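# Seat the loose fuse into the empty clip holder

## Task

Push the loose fuse down into the empty fuse holder until it rests level in both of its clips, with the holder lying flat on the bench. It only counts if the fuse stays seated after the gripper lets go.

## Robot and tools

Robot: one arm with six revolute joints and a two-finger parallel gripper. The task comes with reference images, which show_instructions displays without moving anything.

Frame: the state line reports the hand in the scene frame. Its origin is on the table surface below the arm base. +z is up, and +y points left when facing along +x. Positions are in metres, orientation is a quaternion in w, x, y, z order, and velocities are in m/s and rad/s. The base may sit slightly tilted on the table. The reported hand position gets less accurate at long reach. end_effector_position is the spot between the finger pads when they are closed, roughly 2 cm short of the fingertips. The fingers point along the gripper's +z and separate along its y. Closing pushes the tips about 10 mm further along +z.

Tool execute_actions takes "actions", a list holding zero or one item, plus an optional "pictures" boolean (images come by default). An empty list only reports the current state. A wait item is {"steps": N}, with N up to 300 control steps of 1/30 s each. It sends nothing new and returns once N steps have passed since the previous result, and your reply time counts toward those steps. A move item is {"rows": [...], "steps": N}, with N up to 15 (default 15) and 1 to 15 rows. Each row is applied for one step, and the last row repeats if there are fewer rows than steps. There is one row per step for the single arm. Each row has exactly 7 plain numbers: waist, shoulder, elbow, forearm roll, wrist pitch and wrist roll as absolute target angles in radians, in the same order Joint positions prints them, then the gripper opening. The opening is a command on a scale from -1 (closed) to +1 (fully open).

Joint ranges in radians: waist -6.283 to 6.283; shoulder -2.304 to 2.304; elbow -4.224 to 0.061; forearm roll -6.283 to 6.283; wrist pitch -2.164 to 2.164; wrist roll -6.283 to 6.283. The true end of a joint may be up to 0.010 off the stated one. A call is refused, and nothing is sent, if a target is more than 0.010 beyond a stated end and also further out than that joint's last reading. Targets past the true end get clipped, and a "joint sent to its limit" line may report that, possibly about an earlier action. If no such line appears, that does not mean more travel is available.

Motion limits: joint targets move at most 3.14 rad/s, take 0.16 s to accelerate, and all joints arrive together. On each step, a target is kept within 0.623 rad of the measured angle. Targets that would put the hand more than 70 mm from where it is get scaled back. Large moves therefore need several calls. Between calls, the arm keeps heading to the last row sent until it barely moves or a step is HELD. After that, only a new action pushes further.

Result lines:
- Joint positions / Joint velocities: the six joints in rad and rad/s, then the finger-pad gap in metres (0.084 when fully open).
- grip_measured: the measured opening on the command scale.
- HELD: marks steps on which your row was partly or fully not sent.
- "joint command not followed": the clearance check altered or blocked targets; mounts and posts count as part of the arm.
- Joint torques: whole drive outputs in joint order, with fixed offsets, scales and noise. They are nonzero even in free air.
- MOTOR HOT: appears from 65 °C. At 80 °C an OVER-TEMPERATURE FAULT brakes the arm until it cools, and holding loads heats the motors even while you think.

Gripping: to hold the fuse, keep commanding an opening clearly below grip_measured. The bigger the difference, the harder the squeeze, up to about 24 N per pad. Slamming shut can press harder and even pop the fingers open. Sending back the grip_measured you read still gives a mild squeeze on parts up to about 6 cm.

Torque fault: load limits in N m are waist 57, shoulder 57, elbow 47.5, forearm roll 25.6, wrist pitch 18 and wrist roll 18, and a held part's weight adds to them. If a contact reaches a limit, the arm backs that joint off slightly, freezes for 10 s and drops the rest of the call. When pressing the fuse into the clips, approach slowly and push firmly but briefly.

zoom_image: "camera" is one of cam_high, cam_low or cam_wrist. "region" is [x0, y0, x1, y1] in pixels of that camera's latest image, measured from the top-left corner, and at most 504 by 504. Use it to check that the fuse sits level in both clips. All images are 672x504. The calibration gives K, distortion and T_world_to_cam for each camera. Fixed cameras may be off by up to about 2.3° and 9 mm. The wrist camera's pose is derived from the joint readings.

finished_scene: pass the scene number. Replying without any tool call ends everything.

Things to avoid: something may tug the held fuse or push loose parts, so grip securely. Do not knock the holder out of flat or push anything off the table, because that fails the task. Avoid drops, slips, slams and hard hits. Release the fuse and check it stays seated before finishing, and move smoothly and efficiently.

Each tool is called after "Emit:" as a command line: name --argument value for each argument, lists and objects as JSON in quotes; but a table of rows of numbers goes row by row, as --pt "numbers of a row", without its own name.

Reference images:

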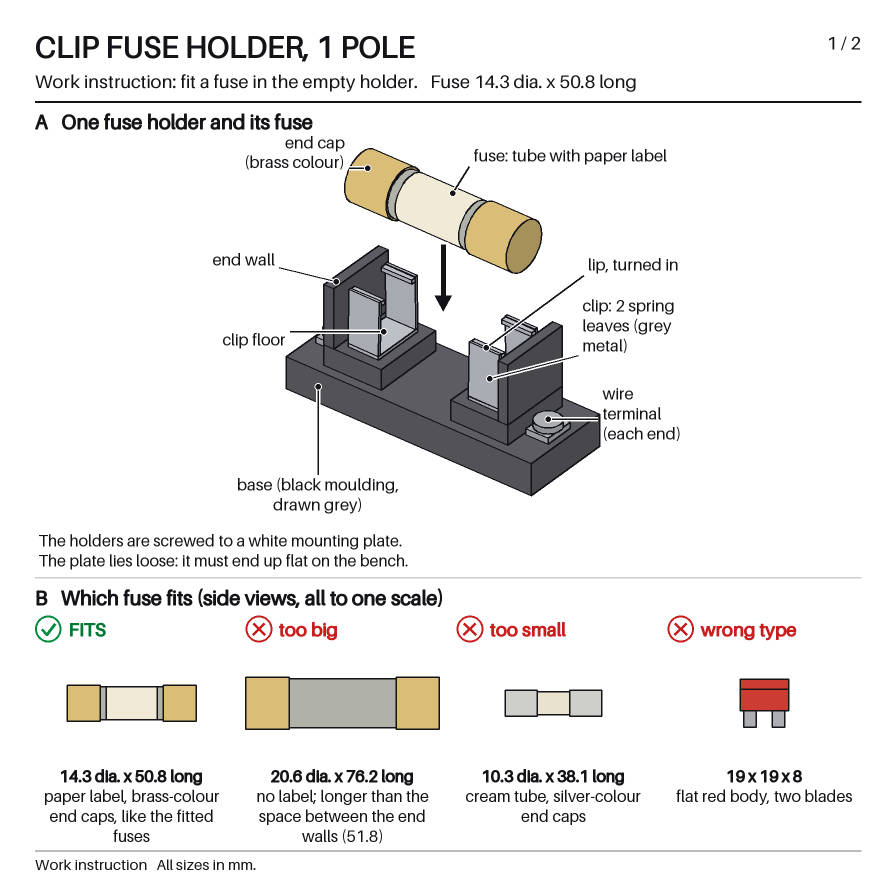

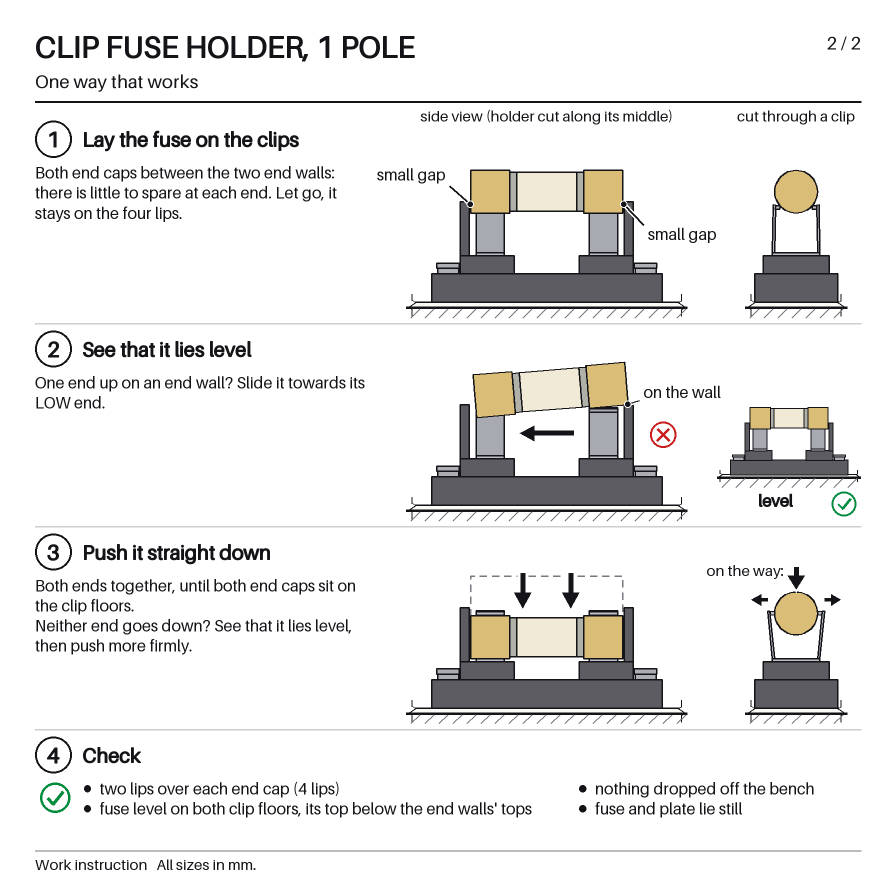

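## Session

Emit:
execute_actions --actions '[]'

Scene clock: 0.00 s of 4306.00 s.
end_effector_position=(+0.2340, -0.0445, +0.1252) grip_measured=+1.00 end_effector_quat_wxyz=(-0.389, -0.382, +0.814, +0.200) end_effector_velocity=(+0.000, -0.000, +0.000) end_effector_angular_velocity=(+0.000, -0.001, -0.000)
Joint positions: [-0.297 -1.164 -1.032  0.208 -1.009  1.306  0.084]
Joint velocities: [-0.001  0.     0.     0.     0.    -0.001  0.   ]
Joint torques (N m, as the arm reports them, + toward a larger angle): no reading

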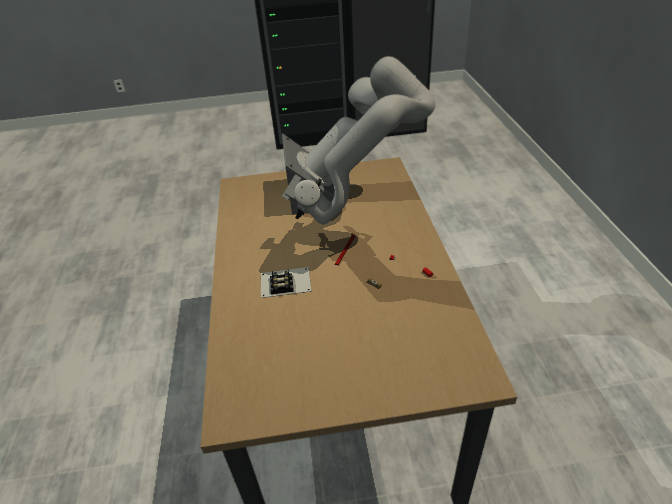

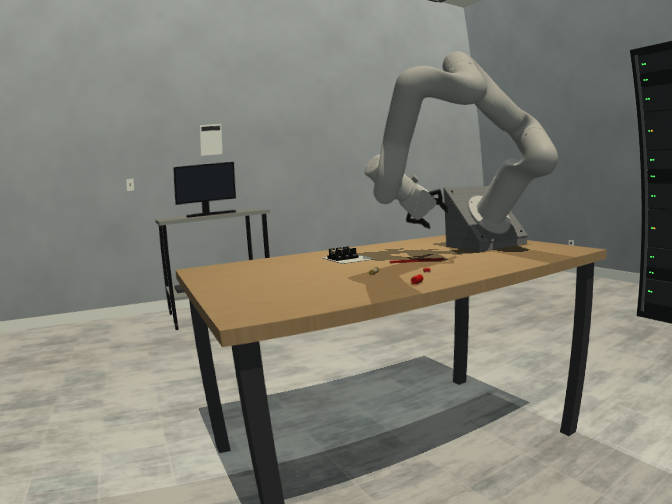

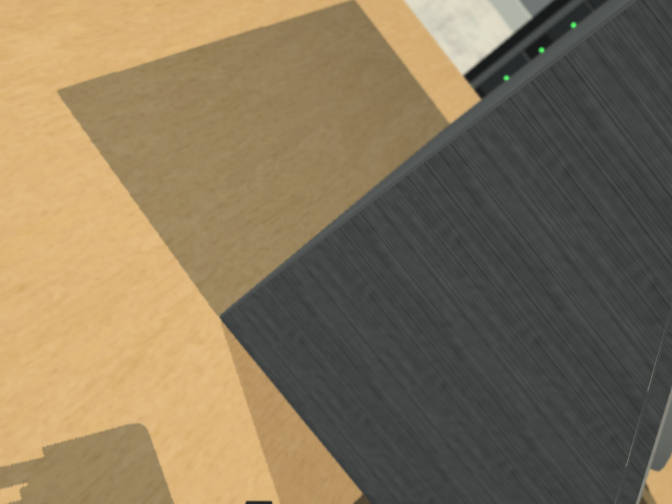

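Emit:
zoom_image --camera "cam_high" --region '[240, 220, 460, 320]'

Emit:
zoom_image --camera "cam_low" --region '[300, 150, 580, 300]'

Emit:
execute_actions --actions '[{"rows":[[-0.197,-1.164,-1.032,0.208,-1.009,1.306,1]]}]' --pictures false

Emit:
execute_actions --actions '[{"rows":[[-0.197,-1.064,-1.032,0.208,-1.009,1.306,1]]}]' --pictures false

Emit:
execute_actions --actions '[{"rows":[[-0.197,-1.064,-0.932,0.208,-1.009,1.306,1]]}]' --pictures false

Emit:
execute_actions --actions '[{"rows":[[-0.197,-1.064,-0.932,0.308,-1.009,1.306,1]]}]' --pictures false

Emit:
execute_actions --actions '[{"rows":[[-0.197,-1.064,-0.932,0.308,-0.909,1.306,1]]}]' --pictures false

Emit:
execute_actions --actions '[{"rows":[[-0.197,-1.064,-0.932,0.308,-0.909,1.406,1]]}]'

Region (240, 220, 460, 320) of cam_high's 672x504 image, scaled by 2.291, with more detail than that image has; it fills the top 229 rows of this view, and the rest is white.

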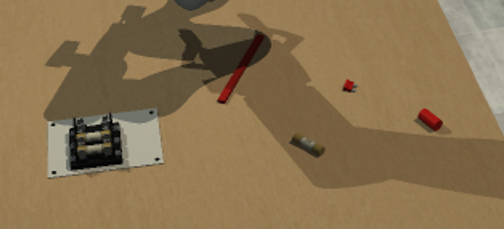

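Region (300, 150, 580, 300) of cam_low's 672x504 image, scaled by 1.800, with more detail than that image has; it fills the top 270 rows of this view, and the rest is white.

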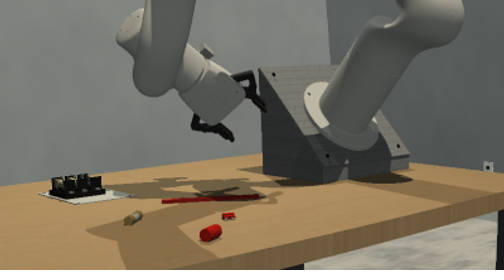

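Scene clock: 15.40 s of 4306.00 s.
end_effector_position=(+0.2364, -0.0282, +0.1087) grip_measured=+1.00 end_effector_quat_wxyz=(-0.423, -0.403, +0.787, +0.199) end_effector_velocity=(+0.000, +0.002, -0.002) end_effector_angular_velocity=(+0.000, +0.011, +0.012)
Joint positions: [-0.199 -1.164 -1.032  0.208 -1.009  1.306  0.084]
Joint velocities: [ 0.015  0.    -0.    -0.     0.    -0.     0.   ]
Joint torques (N m, as the arm reports them, + toward a larger angle): [-23.96  30.24  -7.45   1.64  -0.88  -0.45]
Steps of this call (steps 1 to 90: nothing new was sent; then 11.90 s passed at rest; steps 91 to 105: all 15 steps of this action). Readings (joint positions):
91: [-0.297 -1.164 -1.032 0.208 -1.009 1.306]
92: [-0.292 -1.164 -1.032 0.208 -1.009 1.306]
94: [-0.261 -1.164 -1.032 0.208 -1.009 1.306]
98: [-0.213 -1.164 -1.032 0.208 -1.009 1.306]
105: the state above

Scene clock: 15.90 s of 4306.00 s.
end_effector_position=(+0.2725, -0.0165, +0.1319) grip_measured=+1.00 end_effector_quat_wxyz=(-0.408, -0.431, +0.788, +0.162) end_effector_velocity=(+0.006, +0.002, +0.004) end_effector_angular_velocity=(-0.004, -0.012, +0.010)
Joint positions: [-0.197 -1.066 -1.032  0.208 -1.009  1.306  0.084]
Joint velocities: [-0.001  0.016  0.     0.     0.001  0.    -0.   ]
Joint torques (N m, as the arm reports them, + toward a larger angle): [-23.92  32.43  -9.9    1.54  -0.81  -0.48]
Steps of this call (steps 1 to 15: all 15 steps of this action). Readings (joint positions):
1: [-0.198 -1.164 -1.032 0.208 -1.009 1.306]
2: [-0.198 -1.159 -1.031 0.208 -1.009 1.306]
4: [-0.198 -1.128 -1.031 0.208 -1.009 1.306]
8: [-0.197 -1.080 -1.033 0.208 -1.009 1.306]
15: the state above

Scene clock: 16.40 s of 4306.00 s.
end_effector_position=(+0.2208, -0.0006, +0.1304) grip_measured=+1.00 end_effector_quat_wxyz=(-0.424, -0.404, +0.786, +0.199) end_effector_velocity=(-0.008, +0.003, -0.000) end_effector_angular_velocity=(+0.004, +0.009, -0.009)
Joint positions: [-0.197 -1.064 -0.934  0.208 -1.009  1.306  0.084]
Joint velocities: [ 0.     0.     0.015  0.001  0.001 -0.001  0.   ]
Joint torques (N m, as the arm reports them, + toward a larger angle): [-21.35  28.37  -7.98   1.51  -0.82  -0.33]
Steps of this call (steps 1 to 15: all 15 steps of this action). Readings (joint positions):
1: [-0.197 -1.065 -1.031 0.208 -1.009 1.306]
2: [-0.197 -1.065 -1.026 0.208 -1.009 1.306]
4: [-0.197 -1.064 -0.996 0.208 -1.009 1.306]
8: [-0.197 -1.065 -0.948 0.208 -1.009 1.306]
15: the state above

Scene clock: 16.90 s of 4306.00 s.
end_effector_position=(+0.2294, +0.0119, +0.1172) grip_measured=+1.00 end_effector_quat_wxyz=(-0.393, -0.379, +0.815, +0.196) end_effector_velocity=(+0.002, +0.002, -0.002) end_effector_angular_velocity=(-0.002, -0.012, -0.013)
Joint positions: [-0.197 -1.064 -0.932  0.306 -1.009  1.306  0.084]
Joint velocities: [-0.001  0.001  0.     0.017 -0.     0.     0.   ]
Joint torques (N m, as the arm reports them, + toward a larger angle): [-22.44  28.46  -7.74   1.41  -0.82  -0.42]
Steps of this call (steps 1 to 15: all 15 steps of this action). Readings (joint positions):
1: [-0.197 -1.064 -0.933 0.209 -1.009 1.306]
2: [-0.197 -1.064 -0.933 0.214 -1.009 1.306]
4: [-0.197 -1.064 -0.933 0.245 -1.009 1.306]
8: [-0.197 -1.064 -0.932 0.291 -1.009 1.306]
15: the state above

Scene clock: 17.40 s of 4306.00 s.
end_effector_position=(+0.2387, -0.0075, +0.1065) grip_measured=+1.00 end_effector_quat_wxyz=(-0.384, -0.399, +0.819, +0.152) end_effector_velocity=(+0.002, -0.003, -0.002) end_effector_angular_velocity=(-0.009, -0.010, +0.011)
Joint positions: [-0.197 -1.064 -0.932  0.308 -0.911  1.306  0.084]
Joint velocities: [-0.     0.    -0.     0.     0.018 -0.     0.   ]
Joint torques (N m, as the arm reports them, + toward a larger angle): [-21.05  29.13  -7.49   1.79  -0.57  -0.47]
Steps of this call (steps 1 to 15: all 15 steps of this action). Readings (joint positions):
1: [-0.197 -1.064 -0.932 0.307 -1.008 1.306]
2: [-0.197 -1.064 -0.932 0.307 -1.002 1.306]
4: [-0.197 -1.064 -0.932 0.308 -0.972 1.306]
8: [-0.197 -1.064 -0.932 0.308 -0.927 1.306]
15: the state above

Scene clock: 17.90 s of 4306.00 s.
end_effector_position=(+0.2388, -0.0078, +0.1063) grip_measured=+1.00 end_effector_quat_wxyz=(-0.391, -0.359, +0.837, +0.132) end_effector_velocity=(-0.001, +0.000, -0.000) end_effector_angular_velocity=(-0.012, -0.001, -0.014)
Joint positions: [-0.197 -1.064 -0.932  0.308 -0.909  1.404  0.084]
Joint velocities: [-0.001 -0.001  0.001  0.001 -0.001  0.016  0.   ]
Joint torques (N m, as the arm reports them, + toward a larger angle): [-20.56  28.58  -7.97   1.93  -0.79  -0.56]
Steps of this call (steps 1 to 15: all 15 steps of this action). Readings (joint positions):
1: [-0.197 -1.064 -0.932 0.308 -0.910 1.307]
2: [-0.197 -1.064 -0.932 0.308 -0.910 1.313]
4: [-0.197 -1.064 -0.932 0.308 -0.909 1.343]
8: [-0.197 -1.064 -0.932 0.308 -0.909 1.388]
15: the state above
camera_calibration (this result's frames):
cam_wrist: T_world_to_cam=[[-0.494374, 0.702916, 0.511373, 0.0986334], [0.442628, 0.709879, -0.547861, 0.0192134], [-0.748114, -0.0445002, -0.662077, 0.381994], [0, 0, 0, 1]] pos_world=[0.326032, -0.0659714, 0.212997]

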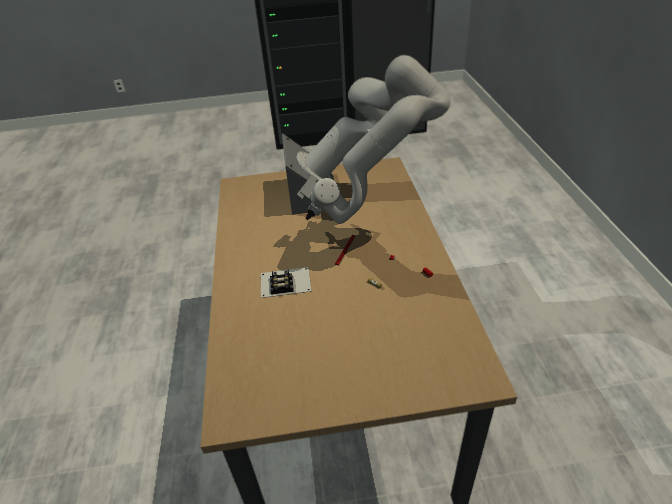

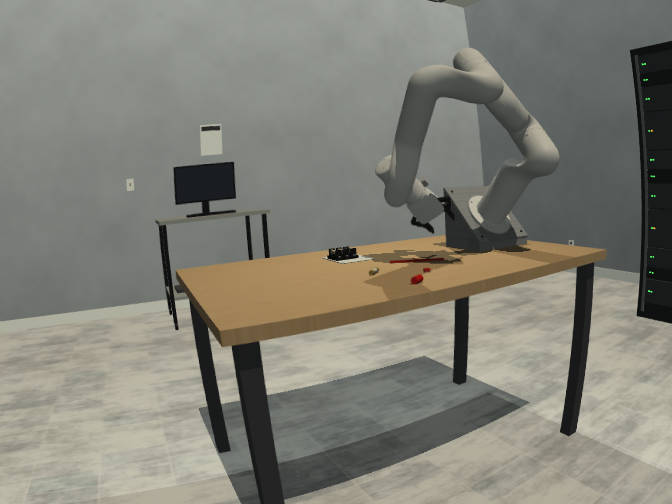

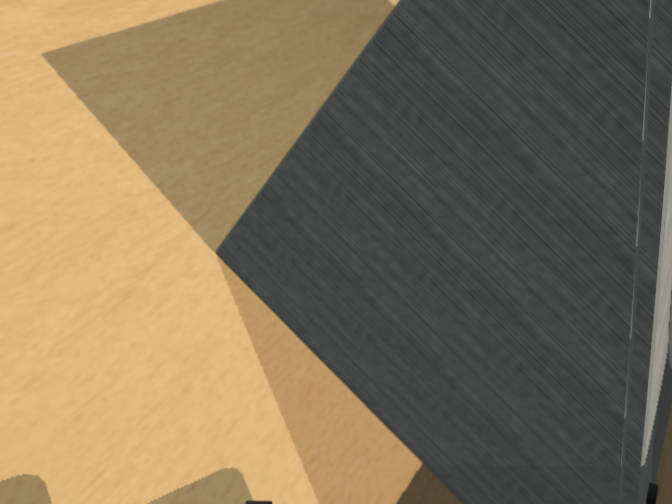

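Emit:
execute_actions --actions '[{"rows":[[-0.17,-1.066,-1.3,0.5,-1.02,1.41,1]]}]' --pictures false

Emit:
execute_actions --actions '[{"rows":[[-0.114,-1.068,-1.725,0.958,-1.034,1.43,1]]}]' --pictures false

Emit:
execute_actions --actions '[{"rows":[[-0.114,-1.068,-1.725,0.958,-1.034,1.43,1]]}]'

Scene clock: 137.10 s of 4306.00 s.
end_effector_position=(+0.4012, -0.0008, +0.1103) grip_measured=+1.00 end_effector_quat_wxyz=(-0.296, -0.390, +0.869, +0.073) end_effector_velocity=(+0.359, +0.058, +0.039) end_effector_angular_velocity=(+0.027, -0.524, +0.142)
Joint positions: [-0.176 -1.065 -1.215  0.456 -0.994  1.409  0.084]
Joint velocities: [ 0.046 -0.003 -0.63   0.328 -0.189  0.007  0.   ]
Joint torques (N m, as the arm reports them, + toward a larger angle): [-24.64  33.17 -11.27   2.14  -0.46  -0.47]
Steps of this call (steps 1 to 15: the robot went on to your last target; steps 16 to 90: nothing new was sent; then 115.70 s passed at rest; steps 91 to 105: all 15 steps of this action). Readings (joint positions):
91: [-0.197 -1.064 -0.932 0.308 -0.909 1.406]
92: [-0.197 -1.064 -0.938 0.311 -0.912 1.406]
94: [-0.194 -1.065 -0.974 0.331 -0.923 1.406]
98: [-0.187 -1.065 -1.065 0.377 -0.949 1.407]
105: the state above

Scene clock: 137.60 s of 4306.00 s.
end_effector_position=(+0.5814, +0.0553, +0.1254) grip_measured=+1.00 end_effector_quat_wxyz=(-0.137, -0.411, +0.901, +0.015) end_effector_velocity=(+0.348, +0.158, +0.064) end_effector_angular_velocity=(+0.145, -0.696, +0.068)
Joint positions: [-0.143 -1.067 -1.494  0.724 -1.019  1.42   0.084]
Joint velocities: [ 0.067 -0.001 -0.545  0.553 -0.034  0.023 -0.   ]
Joint torques (N m, as the arm reports them, + toward a larger angle): [-28.86  37.59 -15.33   2.58  -0.3   -0.42]
Steps of this call (steps 1 to 15: all 15 steps of this action). Readings (joint positions):
1: [-0.175 -1.065 -1.235 0.467 -1.000 1.409]
2: [-0.173 -1.065 -1.254 0.480 -1.004 1.410]
4: [-0.169 -1.066 -1.291 0.516 -1.007 1.411]
8: [-0.159 -1.066 -1.366 0.593 -1.011 1.415]
15: the state above

Scene clock: 138.10 s of 4306.00 s.
end_effector_position=(+0.7140, +0.1341, +0.1639) grip_measured=+1.00 end_effector_quat_wxyz=(+0.005, -0.432, +0.902, -0.005) end_effector_velocity=(+0.051, +0.036, +0.017) end_effector_angular_velocity=(+0.053, -0.111, +0.010)
Joint positions: [-0.115 -1.068 -1.715  0.947 -1.033  1.43   0.084]
Joint velocities: [ 0.012 -0.01  -0.094  0.103 -0.006  0.005 -0.   ]
Joint torques (N m, as the arm reports them, + toward a larger angle): [-34.75  37.17 -14.71   2.89  -0.13  -0.42]
Steps of this call (steps 1 to 15: all 15 steps of this action). Readings (joint positions):
1: [-0.141 -1.067 -1.513 0.742 -1.021 1.421]
2: [-0.138 -1.067 -1.531 0.761 -1.022 1.422]
4: [-0.134 -1.067 -1.567 0.797 -1.024 1.423]
8: [-0.125 -1.068 -1.638 0.870 -1.029 1.426]
15: the state above
camera_calibration (this result's frames):
cam_wrist: T_world_to_cam=[[-0.783876, 0.62089, -0.00571857, 0.506847], [0.620737, 0.783838, 0.0168198, -0.489988], [0.0149257, 0.00963493, -0.999842, 0.28514], [0, 0, 0, 1]] pos_world=[0.697203, 0.0666272, 0.296235]

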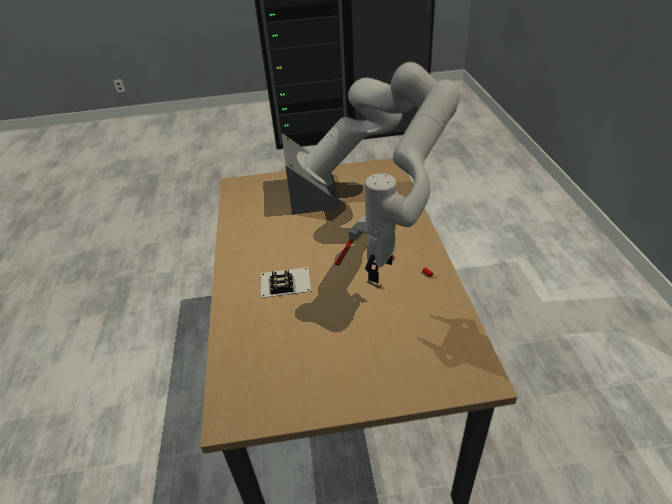

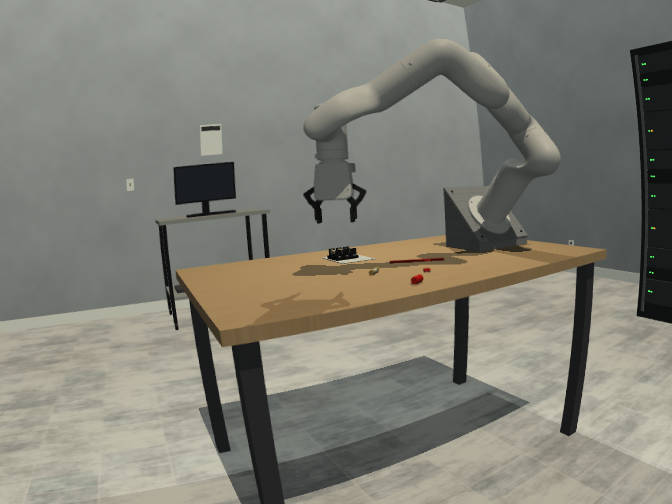

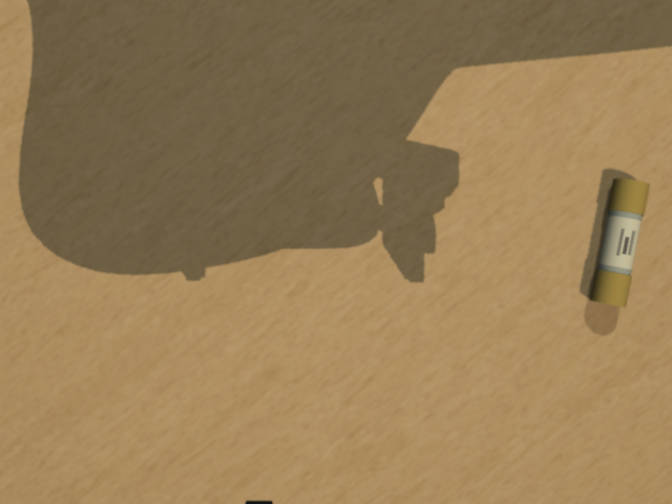

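Emit:
execute_actions --actions '[{"rows":[[-0.09,-1.0,-1.55,1.04,-0.97,1.38,0.2]]}]' --pictures false

Emit:
execute_actions --actions '[{"rows":[[-0.055,-0.91,-1.29,1.17,-0.874,1.315,0.2]]}]' --pictures false

Emit:
execute_actions --actions '[{"rows":[[-0.055,-0.91,-1.29,1.17,-0.874,1.315,0.2]]}]'

Scene clock: 185.87 s of 4306.00 s.
end_effector_position=(+0.6818, +0.1449, +0.1394) grip_measured=+0.19 end_effector_quat_wxyz=(+0.015, -0.409, +0.912, -0.002) end_effector_velocity=(-0.007, +0.001, -0.004) end_effector_angular_velocity=(+0.000, -0.001, -0.010)
Joint positions: [-0.091 -1.001 -1.553  1.039 -0.971  1.381  0.052]
Joint velocities: [ 0.004  0.012  0.03   0.014  0.012 -0.009 -0.001]
Joint torques (N m, as the arm reports them, + toward a larger angle): [-31.04  35.24 -16.87   2.69   0.08  -0.31]
Steps of this call (steps 1 to 30: the robot went on to your last target; steps 31 to 90: nothing new was sent; then 44.27 s passed at rest; steps 91 to 105: all 15 steps of this action). Readings (joint positions):
91: [-0.114 -1.068 -1.724 0.958 -1.034 1.430]
92: [-0.113 -1.065 -1.719 0.961 -1.031 1.428]
94: [-0.108 -1.048 -1.675 0.982 -1.015 1.415]
98: [-0.094 -1.014 -1.584 1.024 -0.983 1.390]
105: the state above

Scene clock: 186.37 s of 4306.00 s.
end_effector_position=(+0.6112, +0.1456, +0.0996) grip_measured=+0.19 end_effector_quat_wxyz=(+0.011, -0.359, +0.933, -0.004) end_effector_velocity=(-0.018, -0.002, -0.008) end_effector_angular_velocity=(-0.008, -0.001, -0.027)
Joint positions: [-0.056 -0.912 -1.297  1.167 -0.876  1.317  0.052]
Joint velocities: [ 0.007  0.021  0.06   0.031  0.026 -0.016  0.   ]
Joint torques (N m, as the arm reports them, + toward a larger angle): [-30.44  33.74 -14.8    2.31  -0.04  -0.39]
Steps of this call (steps 1 to 15: all 15 steps of this action). Readings (joint positions):
1: [-0.090 -1.001 -1.552 1.039 -0.970 1.380]
2: [-0.090 -0.998 -1.546 1.043 -0.968 1.379]
4: [-0.084 -0.981 -1.498 1.067 -0.949 1.366]
8: [-0.064 -0.935 -1.360 1.134 -0.901 1.333]
15: the state above

Scene clock: 186.87 s of 4306.00 s.
end_effector_position=(+0.6092, +0.1456, +0.0987) grip_measured=+0.19 end_effector_quat_wxyz=(+0.011, -0.358, +0.934, -0.004) end_effector_velocity=(-0.001, +0.000, -0.001) end_effector_angular_velocity=(+0.002, +0.001, -0.001)
Joint positions: [-0.055 -0.91  -1.29   1.17  -0.874  1.315  0.052]
Joint velocities: [ 0.    -0.     0.001  0.001 -0.001 -0.     0.   ]
Joint torques (N m, as the arm reports them, + toward a larger angle): [-27.82  33.51 -14.76   2.97  -0.22  -0.46]
Steps of this call (steps 1 to 15: all 15 steps of this action). Readings (joint positions):
1: [-0.056 -0.912 -1.295 1.168 -0.876 1.316]
2: [-0.056 -0.911 -1.294 1.168 -0.875 1.316]
4: [-0.055 -0.911 -1.292 1.169 -0.875 1.315]
8: [-0.055 -0.910 -1.291 1.170 -0.874 1.315]
15: the state above
camera_calibration (this result's frames):
cam_wrist: T_world_to_cam=[[-0.674332, 0.738389, -0.00766638, 0.3335], [0.737931, 0.674222, 0.0297116, -0.489468], [0.0271076, 0.0143782, -0.999529, 0.213262], [0, 0, 0, 1]] pos_world=[0.580302, 0.0806905, 0.230261]

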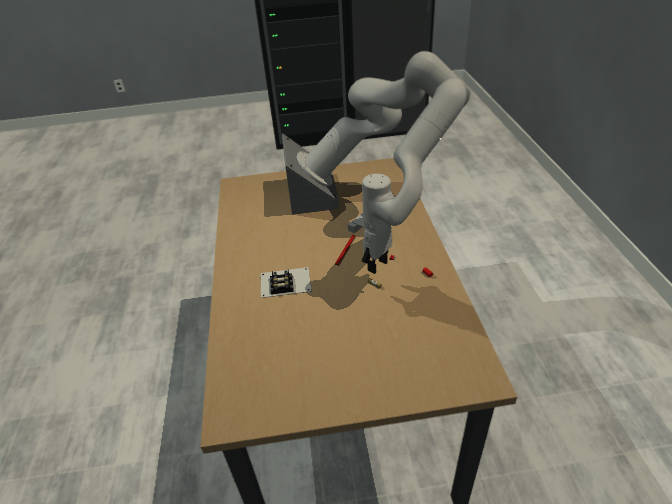

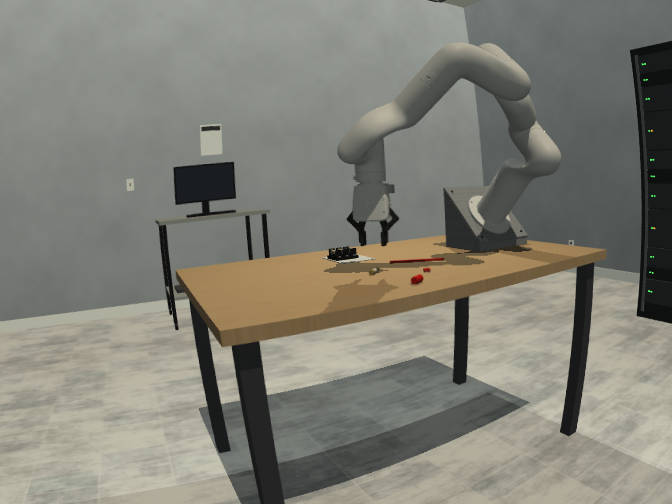

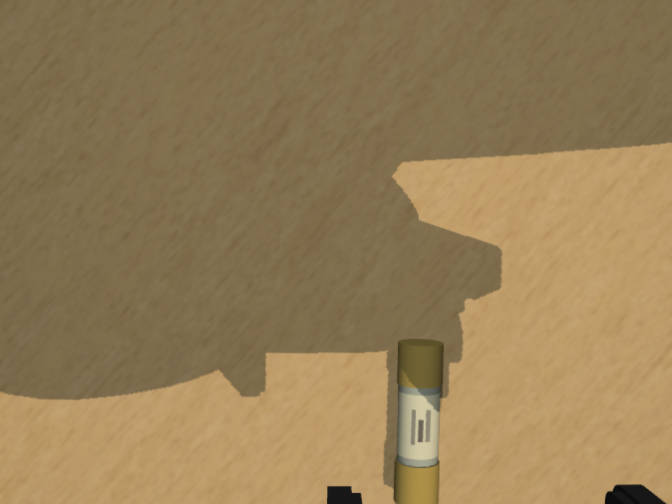

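Emit:
execute_actions --actions '[{"rows":[[0.0,-0.98,-1.31,1.26,-0.84,1.265,0.2]]}]' --pictures false

Emit:
execute_actions --actions '[{"rows":[[0.018,-1.005,-1.322,1.291,-0.827,1.245,0.2]]}]'

Scene clock: 200.17 s of 4306.00 s.
end_effector_position=(+0.6104, +0.1439, +0.0503) grip_measured=+0.19 end_effector_quat_wxyz=(+0.012, -0.356, +0.935, -0.004) end_effector_velocity=(-0.000, +0.000, -0.008) end_effector_angular_velocity=(-0.000, +0.001, +0.000)
Joint positions: [-0.001 -0.979 -1.31   1.259 -0.841  1.266  0.052]
Joint velocities: [ 0.01  -0.011 -0.003  0.014  0.005 -0.008  0.   ]
Joint torques (N m, as the arm reports them, + toward a larger angle): [-28.22  35.91 -13.47   2.59  -0.11  -0.41]
Steps of this call (steps 1 to 15: the robot went on to your last target; steps 16 to 90: nothing new was sent; then 9.80 s passed at rest; steps 91 to 105: all 15 steps of this action). Readings (joint positions):
91: [-0.055 -0.910 -1.290 1.171 -0.874 1.315]
92: [-0.052 -0.914 -1.292 1.176 -0.871 1.311]
94: [-0.035 -0.936 -1.299 1.205 -0.861 1.296]
98: [-0.008 -0.970 -1.305 1.245 -0.846 1.274]
105: the state above

Scene clock: 200.67 s of 4306.00 s.
end_effector_position=(+0.6123, +0.1427, +0.0336) grip_measured=+0.19 end_effector_quat_wxyz=(+0.014, -0.357, +0.934, -0.005) end_effector_velocity=(-0.000, +0.000, -0.003) end_effector_angular_velocity=(-0.000, +0.000, +0.001)
Joint positions: [ 0.018 -1.005 -1.322  1.291 -0.827  1.245  0.052]
Joint velocities: [ 0.003 -0.004 -0.002  0.004  0.002 -0.002  0.   ]
Joint torques (N m, as the arm reports them, + toward a larger angle): [-30.09  35.45 -12.58   3.04   0.05  -0.56]
Steps of this call (steps 1 to 15: all 15 steps of this action). Readings (joint positions):
1: [-0.001 -0.979 -1.310 1.259 -0.840 1.265]
2: [0.001 -0.982 -1.312 1.263 -0.839 1.263]
4: [0.008 -0.990 -1.316 1.273 -0.834 1.256]
8: [0.015 -1.001 -1.320 1.286 -0.829 1.248]
15: the state above
camera_calibration (this result's frames):
cam_wrist: T_world_to_cam=[[-0.672142, 0.740331, -0.0116194, 0.335783], [0.73967, 0.672084, 0.0345044, -0.488837], [0.0333539, 0.0145973, -0.999337, 0.144359], [0, 0, 0, 1]] pos_world=[0.582457, 0.0778421, 0.165032]

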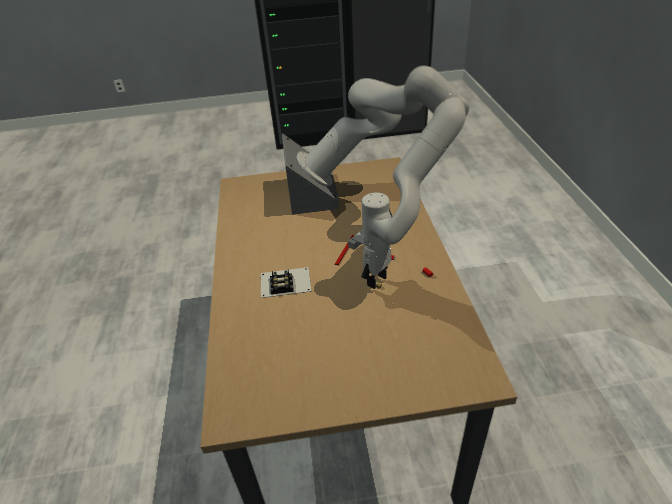

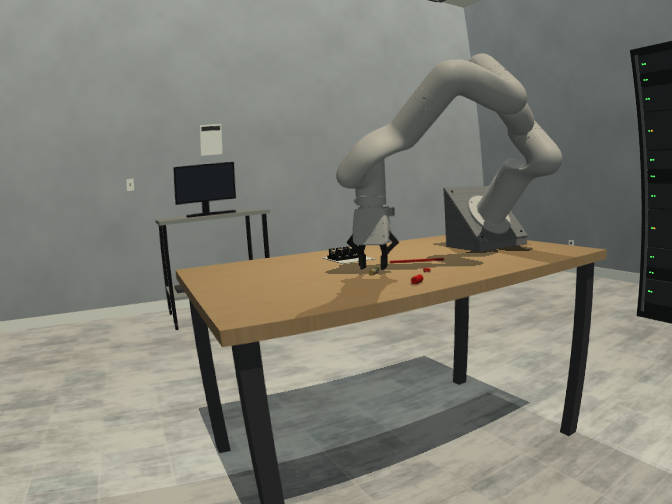

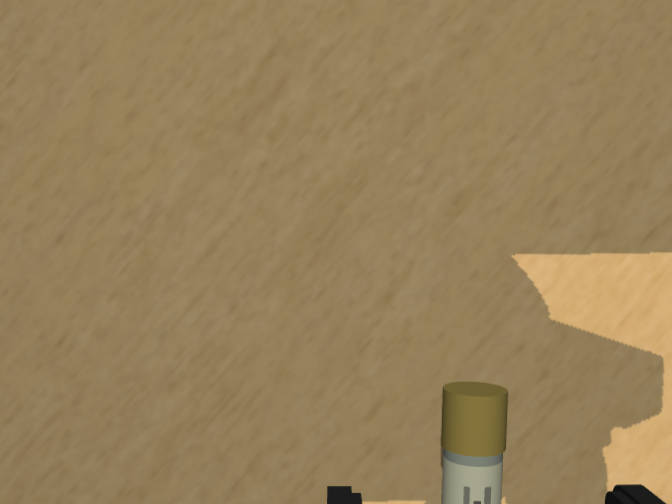

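Emit:
zoom_image --camera "cam_low" --region '[320, 220, 430, 290]'

Region (320, 220, 430, 290) of cam_low's 672x504 image, scaled by 4.582, with more detail than that image has; it fills the top 321 rows of this view, and the rest is white.

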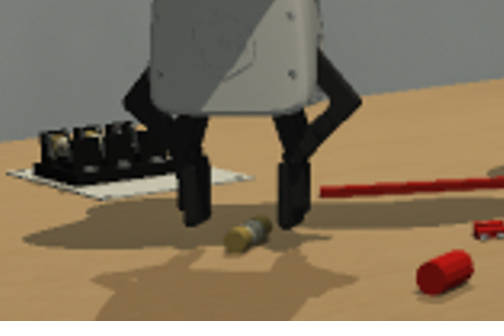

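Emit:
execute_actions --actions '[{"rows":[[0.022,-1.010,-1.322,1.297,-0.825,1.241,0.2]],"steps":8}]' --pictures false

Emit:
execute_actions --actions '[{"rows":[[0.022,-1.010,-1.322,1.297,-0.825,1.241,-0.3],[0.022,-1.010,-1.322,1.297,-0.825,1.241,-0.3],[0.022,-1.010,-1.322,1.297,-0.825,1.241,-0.3],[0.022,-1.010,-1.322,1.297,-0.825,1.241,-0.5],[0.022,-1.010,-1.322,1.297,-0.825,1.241,-0.5],[0.022,-1.010,-1.322,1.297,-0.825,1.241,-0.5],[0.022,-1.010,-1.322,1.297,-0.825,1.241,-0.62],[0.022,-1.010,-1.322,1.297,-0.825,1.241,-0.62],[0.022,-1.010,-1.322,1.297,-0.825,1.241,-0.62],[0.022,-1.010,-1.322,1.297,-0.825,1.241,-0.85]]}]'

Scene clock: 222.27 s of 4306.00 s.
end_effector_position=(+0.6113, +0.1422, +0.0300) grip_measured=+0.19 end_effector_quat_wxyz=(+0.013, -0.356, +0.934, -0.005) end_effector_velocity=(-0.001, -0.000, -0.006) end_effector_angular_velocity=(+0.000, +0.002, -0.000)
Joint positions: [ 0.021 -1.009 -1.322  1.296 -0.825  1.242  0.052]
Joint velocities: [ 0.007 -0.008 -0.002  0.009  0.003 -0.006 -0.   ]
Joint torques (N m, as the arm reports them, + toward a larger angle): [-29.85  35.37 -12.96   3.01   0.03  -0.42]
Steps of this call (steps 1 to 15: the robot went on to your last target; steps 16 to 90: nothing new was sent; then 18.33 s passed at rest; steps 91 to 98: all 8 steps of this action). Readings (joint positions):
91: [0.018 -1.005 -1.322 1.291 -0.827 1.245]
92: [0.018 -1.006 -1.322 1.292 -0.827 1.244]
94: [0.020 -1.007 -1.322 1.294 -0.826 1.243]
98: the state above

Scene clock: 222.77 s of 4306.00 s.
end_effector_position=(+0.6112, +0.1422, +0.0294) grip_measured=-0.73 end_effector_quat_wxyz=(+0.013, -0.356, +0.934, -0.005) end_effector_velocity=(+0.000, +0.000, +0.000) end_effector_angular_velocity=(-0.000, -0.000, +0.001)
Joint positions: [ 0.022 -1.01  -1.322  1.297 -0.825  1.241  0.012]
Joint velocities: [-0.     0.001  0.    -0.001  0.     0.     0.   ]
Joint torques (N m, as the arm reports them, + toward a larger angle): [-28.51  35.07 -12.49   2.87   0.    -0.37]
Steps of this call (steps 1 to 15: all 15 steps of this action). Readings (joint positions):
1: [0.022 -1.010 -1.322 1.296 -0.825 1.241]
2: [0.022 -1.010 -1.322 1.297 -0.825 1.241]
4: [0.022 -1.010 -1.322 1.297 -0.825 1.241]
8: [0.022 -1.010 -1.322 1.297 -0.825 1.241]
15: the state above
camera_calibration (this result's frames):
cam_wrist: T_world_to_cam=[[-0.671558, 0.740877, -0.0105775, 0.334853], [0.740271, 0.671484, 0.0332891, -0.487789], [0.0317658, 0.0145254, -0.99939, 0.1412], [0, 0, 0, 1]] pos_world=[0.581484, 0.0774068, 0.160894]

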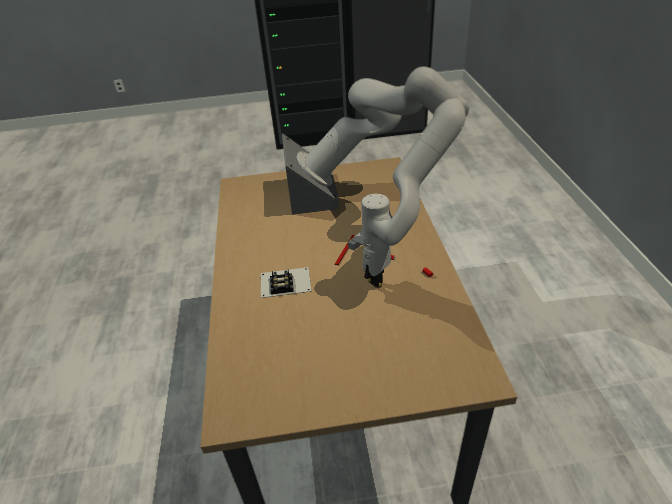

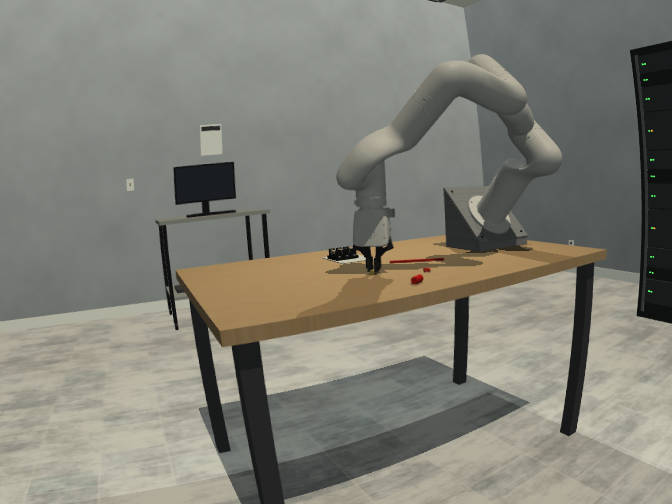

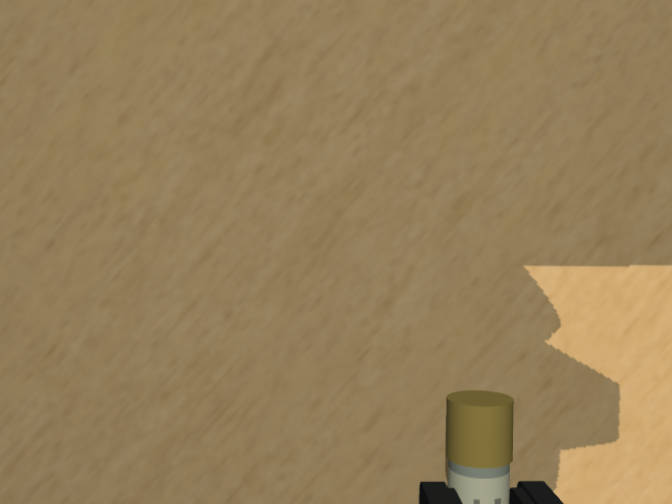

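Emit:
execute_actions --actions '[{"rows":[[-0.055,-0.91,-1.29,1.17,-0.874,1.2,-0.85]]}]' --pictures false

Emit:
execute_actions --actions '[{"rows":[[-0.22,-1.0,-1.38,1.07,-0.89,0.8,-0.85]]}]' --pictures false

Emit:
execute_actions --actions '[{"rows":[[-0.427,-1.22,-1.482,0.945,-0.918,0.274,-0.85]]}]' --pictures false

Emit:
execute_actions --actions '[{"rows":[[-0.427,-1.22,-1.482,0.945,-0.918,0.274,-0.85]]}]'

Scene clock: 251.73 s of 4306.00 s.
end_effector_position=(+0.6090, +0.1454, +0.0972) grip_measured=-0.73 end_effector_quat_wxyz=(+0.011, -0.410, +0.912, -0.005) end_effector_velocity=(-0.001, +0.001, +0.012) end_effector_angular_velocity=(-0.002, +0.001, +0.021)
Joint positions: [-0.053 -0.912 -1.29   1.172 -0.873  1.201  0.012]
Joint velocities: [-0.012  0.017  0.004 -0.022 -0.008 -0.007  0.   ]
Joint torques (N m, as the arm reports them, + toward a larger angle): [-27.43  33.79 -14.1    3.36  -0.12  -0.52]
Steps of this call (steps 1 to 15: the robot went on to your last target; steps 16 to 90: nothing new was sent; then 25.47 s passed at rest; steps 91 to 105: all 15 steps of this action). Readings (joint positions):
91: [0.022 -1.010 -1.322 1.296 -0.825 1.241]
92: [0.019 -1.006 -1.320 1.290 -0.828 1.239]
94: [-0.003 -0.978 -1.309 1.254 -0.842 1.227]
98: [-0.043 -0.926 -1.298 1.193 -0.865 1.208]
105: the state above

Scene clock: 252.23 s of 4306.00 s.
end_effector_position=(+0.6206, +0.0510, +0.1492) grip_measured=-0.73 end_effector_quat_wxyz=(+0.019, -0.554, +0.832, -0.027) end_effector_velocity=(+0.003, -0.045, +0.026) end_effector_angular_velocity=(-0.021, -0.010, +0.198)
Joint positions: [-0.212 -0.996 -1.375  1.075 -0.889  0.821  0.012]
Joint velocities: [-0.076 -0.042 -0.049 -0.052 -0.014 -0.216 -0.   ]
Joint torques (N m, as the arm reports them, + toward a larger angle): [-22.69  35.14 -17.27   2.83  -0.16  -0.19]
Steps of this call (steps 1 to 15: all 15 steps of this action). Readings (joint positions):
1: [-0.054 -0.912 -1.290 1.171 -0.874 1.200]
2: [-0.056 -0.913 -1.292 1.169 -0.874 1.193]
4: [-0.075 -0.923 -1.304 1.157 -0.877 1.143]
8: [-0.145 -0.960 -1.339 1.116 -0.882 0.983]
15: the state above

Scene clock: 252.73 s of 4306.00 s.
end_effector_position=(+0.5747, -0.0845, +0.1581) grip_measured=-0.73 end_effector_quat_wxyz=(-0.008, +0.682, -0.731, +0.013) end_effector_velocity=(-0.123, -0.244, -0.000) end_effector_angular_velocity=(+0.047, +0.062, +0.579)
Joint positions: [-0.392 -1.183 -1.464  0.967 -0.913  0.366  0.012]
Joint velocities: [-0.341 -0.361 -0.155 -0.201 -0.04  -0.832  0.   ]
Joint torques (N m, as the arm reports them, + toward a larger angle): [-19.35  49.33 -18.06   3.59  -0.52  -0.1 ]
Steps of this call (steps 1 to 15: all 15 steps of this action). Readings (joint positions):
1: [-0.214 -0.997 -1.377 1.074 -0.889 0.814]
2: [-0.218 -1.000 -1.379 1.071 -0.890 0.803]
4: [-0.237 -1.020 -1.391 1.059 -0.894 0.750]
8: [-0.296 -1.082 -1.417 1.024 -0.900 0.607]
15: the state above

Scene clock: 253.23 s of 4306.00 s.
end_effector_position=(+0.5624, -0.1090, +0.1585) grip_measured=-0.73 end_effector_quat_wxyz=(-0.009, +0.706, -0.708, +0.009) end_effector_velocity=(-0.002, -0.003, +0.000) end_effector_angular_velocity=(-0.001, -0.000, +0.002)
Joint positions: [-0.427 -1.22  -1.482  0.945 -0.918  0.275  0.012]
Joint velocities: [-0.005 -0.004 -0.001 -0.002  0.001 -0.006 -0.   ]
Joint torques (N m, as the arm reports them, + toward a larger angle): [-27.46  38.93 -18.22   2.94   0.01  -0.47]
Steps of this call (steps 1 to 15: all 15 steps of this action). Readings (joint positions):
1: [-0.402 -1.193 -1.469 0.961 -0.914 0.341]
2: [-0.409 -1.201 -1.472 0.956 -0.915 0.322]
4: [-0.418 -1.211 -1.477 0.951 -0.917 0.298]
8: [-0.424 -1.217 -1.481 0.947 -0.918 0.280]
15: the state above
camera_calibration (this result's frames):
cam_wrist: T_world_to_cam=[[-0.999838, -0.00598196, -0.0169546, 0.593805], [-0.0061806, 0.999913, 0.0116878, 0.171742], [0.0168832, 0.0117907, -0.999788, 0.28356], [0, 0, 0, 1]] pos_world=[0.589983, -0.171518, 0.291561]

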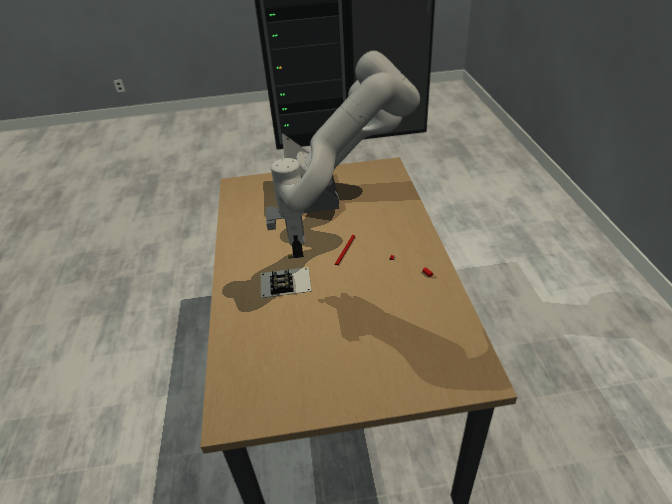

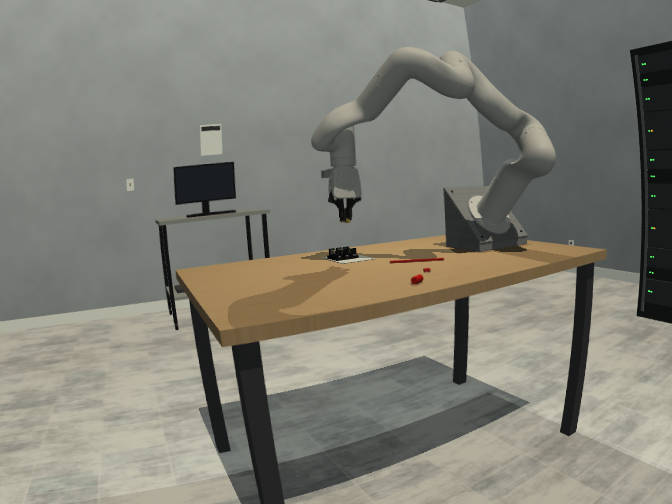

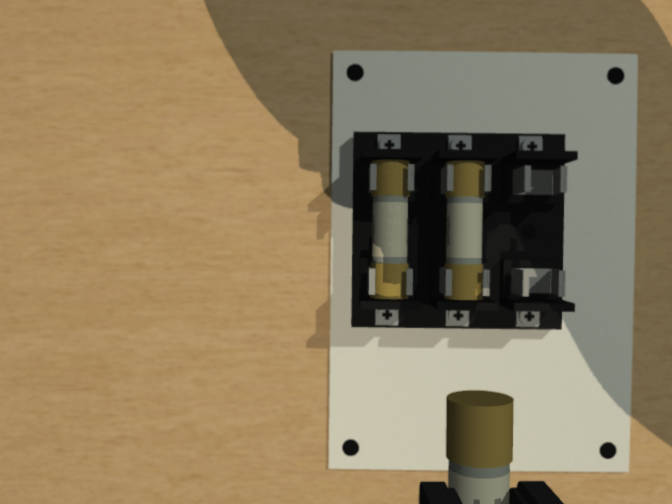

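Emit:
execute_actions --actions '[{"rows":[[-0.445,-1.31,-1.47,0.99,-0.87,0.18,-0.85]]}]' --pictures false

Emit:
execute_actions --actions '[{"rows":[[-0.4506,-1.381,-1.497,1.025,-0.841,0.124,-0.85]]}]'

Scene clock: 281.87 s of 4306.00 s.
end_effector_position=(+0.5308, -0.1456, +0.1165) grip_measured=-0.73 end_effector_quat_wxyz=(-0.008, +0.702, -0.712, +0.005) end_effector_velocity=(-0.006, -0.006, -0.007) end_effector_angular_velocity=(+0.001, +0.002, -0.001)
Joint positions: [-0.445 -1.308 -1.471  0.989 -0.871  0.181  0.012]
Joint velocities: [-0.003 -0.014  0.002  0.007  0.008 -0.016 -0.   ]
Joint torques (N m, as the arm reports them, + toward a larger angle): [-27.67  39.8  -17.56   3.02   0.02  -0.48]
Steps of this call (steps 1 to 15: the robot went on to your last target; steps 16 to 90: nothing new was sent; then 25.13 s passed at rest; steps 91 to 105: all 15 steps of this action). Readings (joint positions):
91: [-0.427 -1.220 -1.482 0.945 -0.918 0.273]
92: [-0.428 -1.225 -1.482 0.948 -0.915 0.267]
94: [-0.434 -1.252 -1.480 0.962 -0.900 0.238]
98: [-0.442 -1.297 -1.470 0.982 -0.878 0.197]
105: the state above

Scene clock: 282.37 s of 4306.00 s.
end_effector_position=(+0.5202, -0.1708, +0.0889) grip_measured=-0.73 end_effector_quat_wxyz=(-0.009, +0.703, -0.712, +0.009) end_effector_velocity=(-0.002, -0.004, -0.004) end_effector_angular_velocity=(-0.002, -0.000, +0.002)
Joint positions: [-0.45  -1.38  -1.497  1.024 -0.841  0.125  0.012]
Joint velocities: [-0.001 -0.011 -0.004  0.004  0.005 -0.009 -0.   ]
Joint torques (N m, as the arm reports them, + toward a larger angle): [-26.5   42.77 -16.87   2.93  -0.03  -0.51]
Steps of this call (steps 1 to 15: all 15 steps of this action). Readings (joint positions):
1: [-0.445 -1.309 -1.471 0.990 -0.870 0.181]
2: [-0.445 -1.313 -1.473 0.993 -0.868 0.176]
4: [-0.447 -1.337 -1.482 1.004 -0.859 0.158]
8: [-0.450 -1.371 -1.491 1.019 -0.846 0.134]
15: the state above
camera_calibration (this result's frames):
cam_wrist: T_world_to_cam=[[-0.999839, 0.00494557, -0.0172724, 0.551903], [0.00473467, 0.999914, 0.01223, 0.228396], [0.0173314, 0.0121463, -0.999776, 0.215215], [0, 0, 0, 1]] pos_world=[0.547003, -0.23372, 0.221906]

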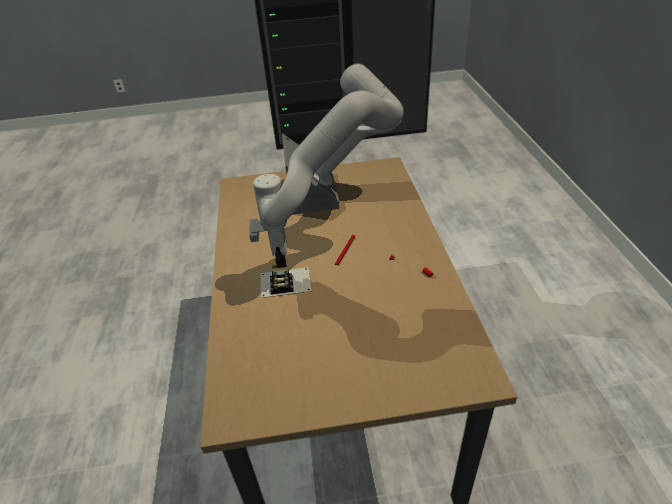

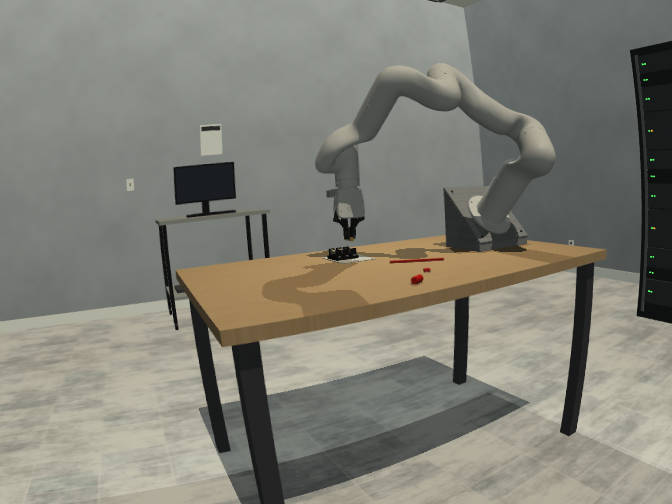

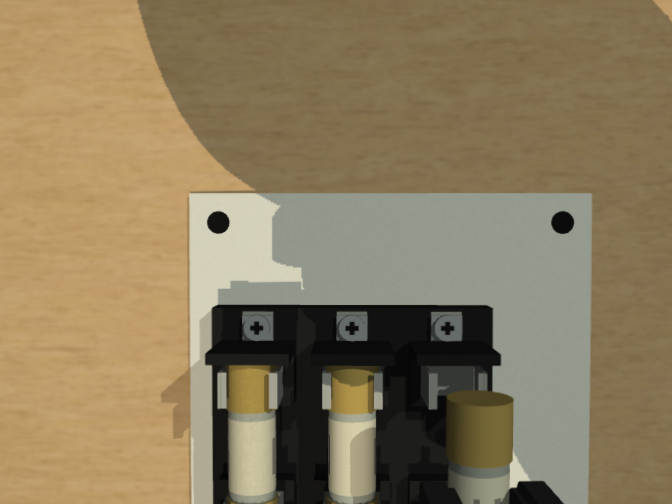

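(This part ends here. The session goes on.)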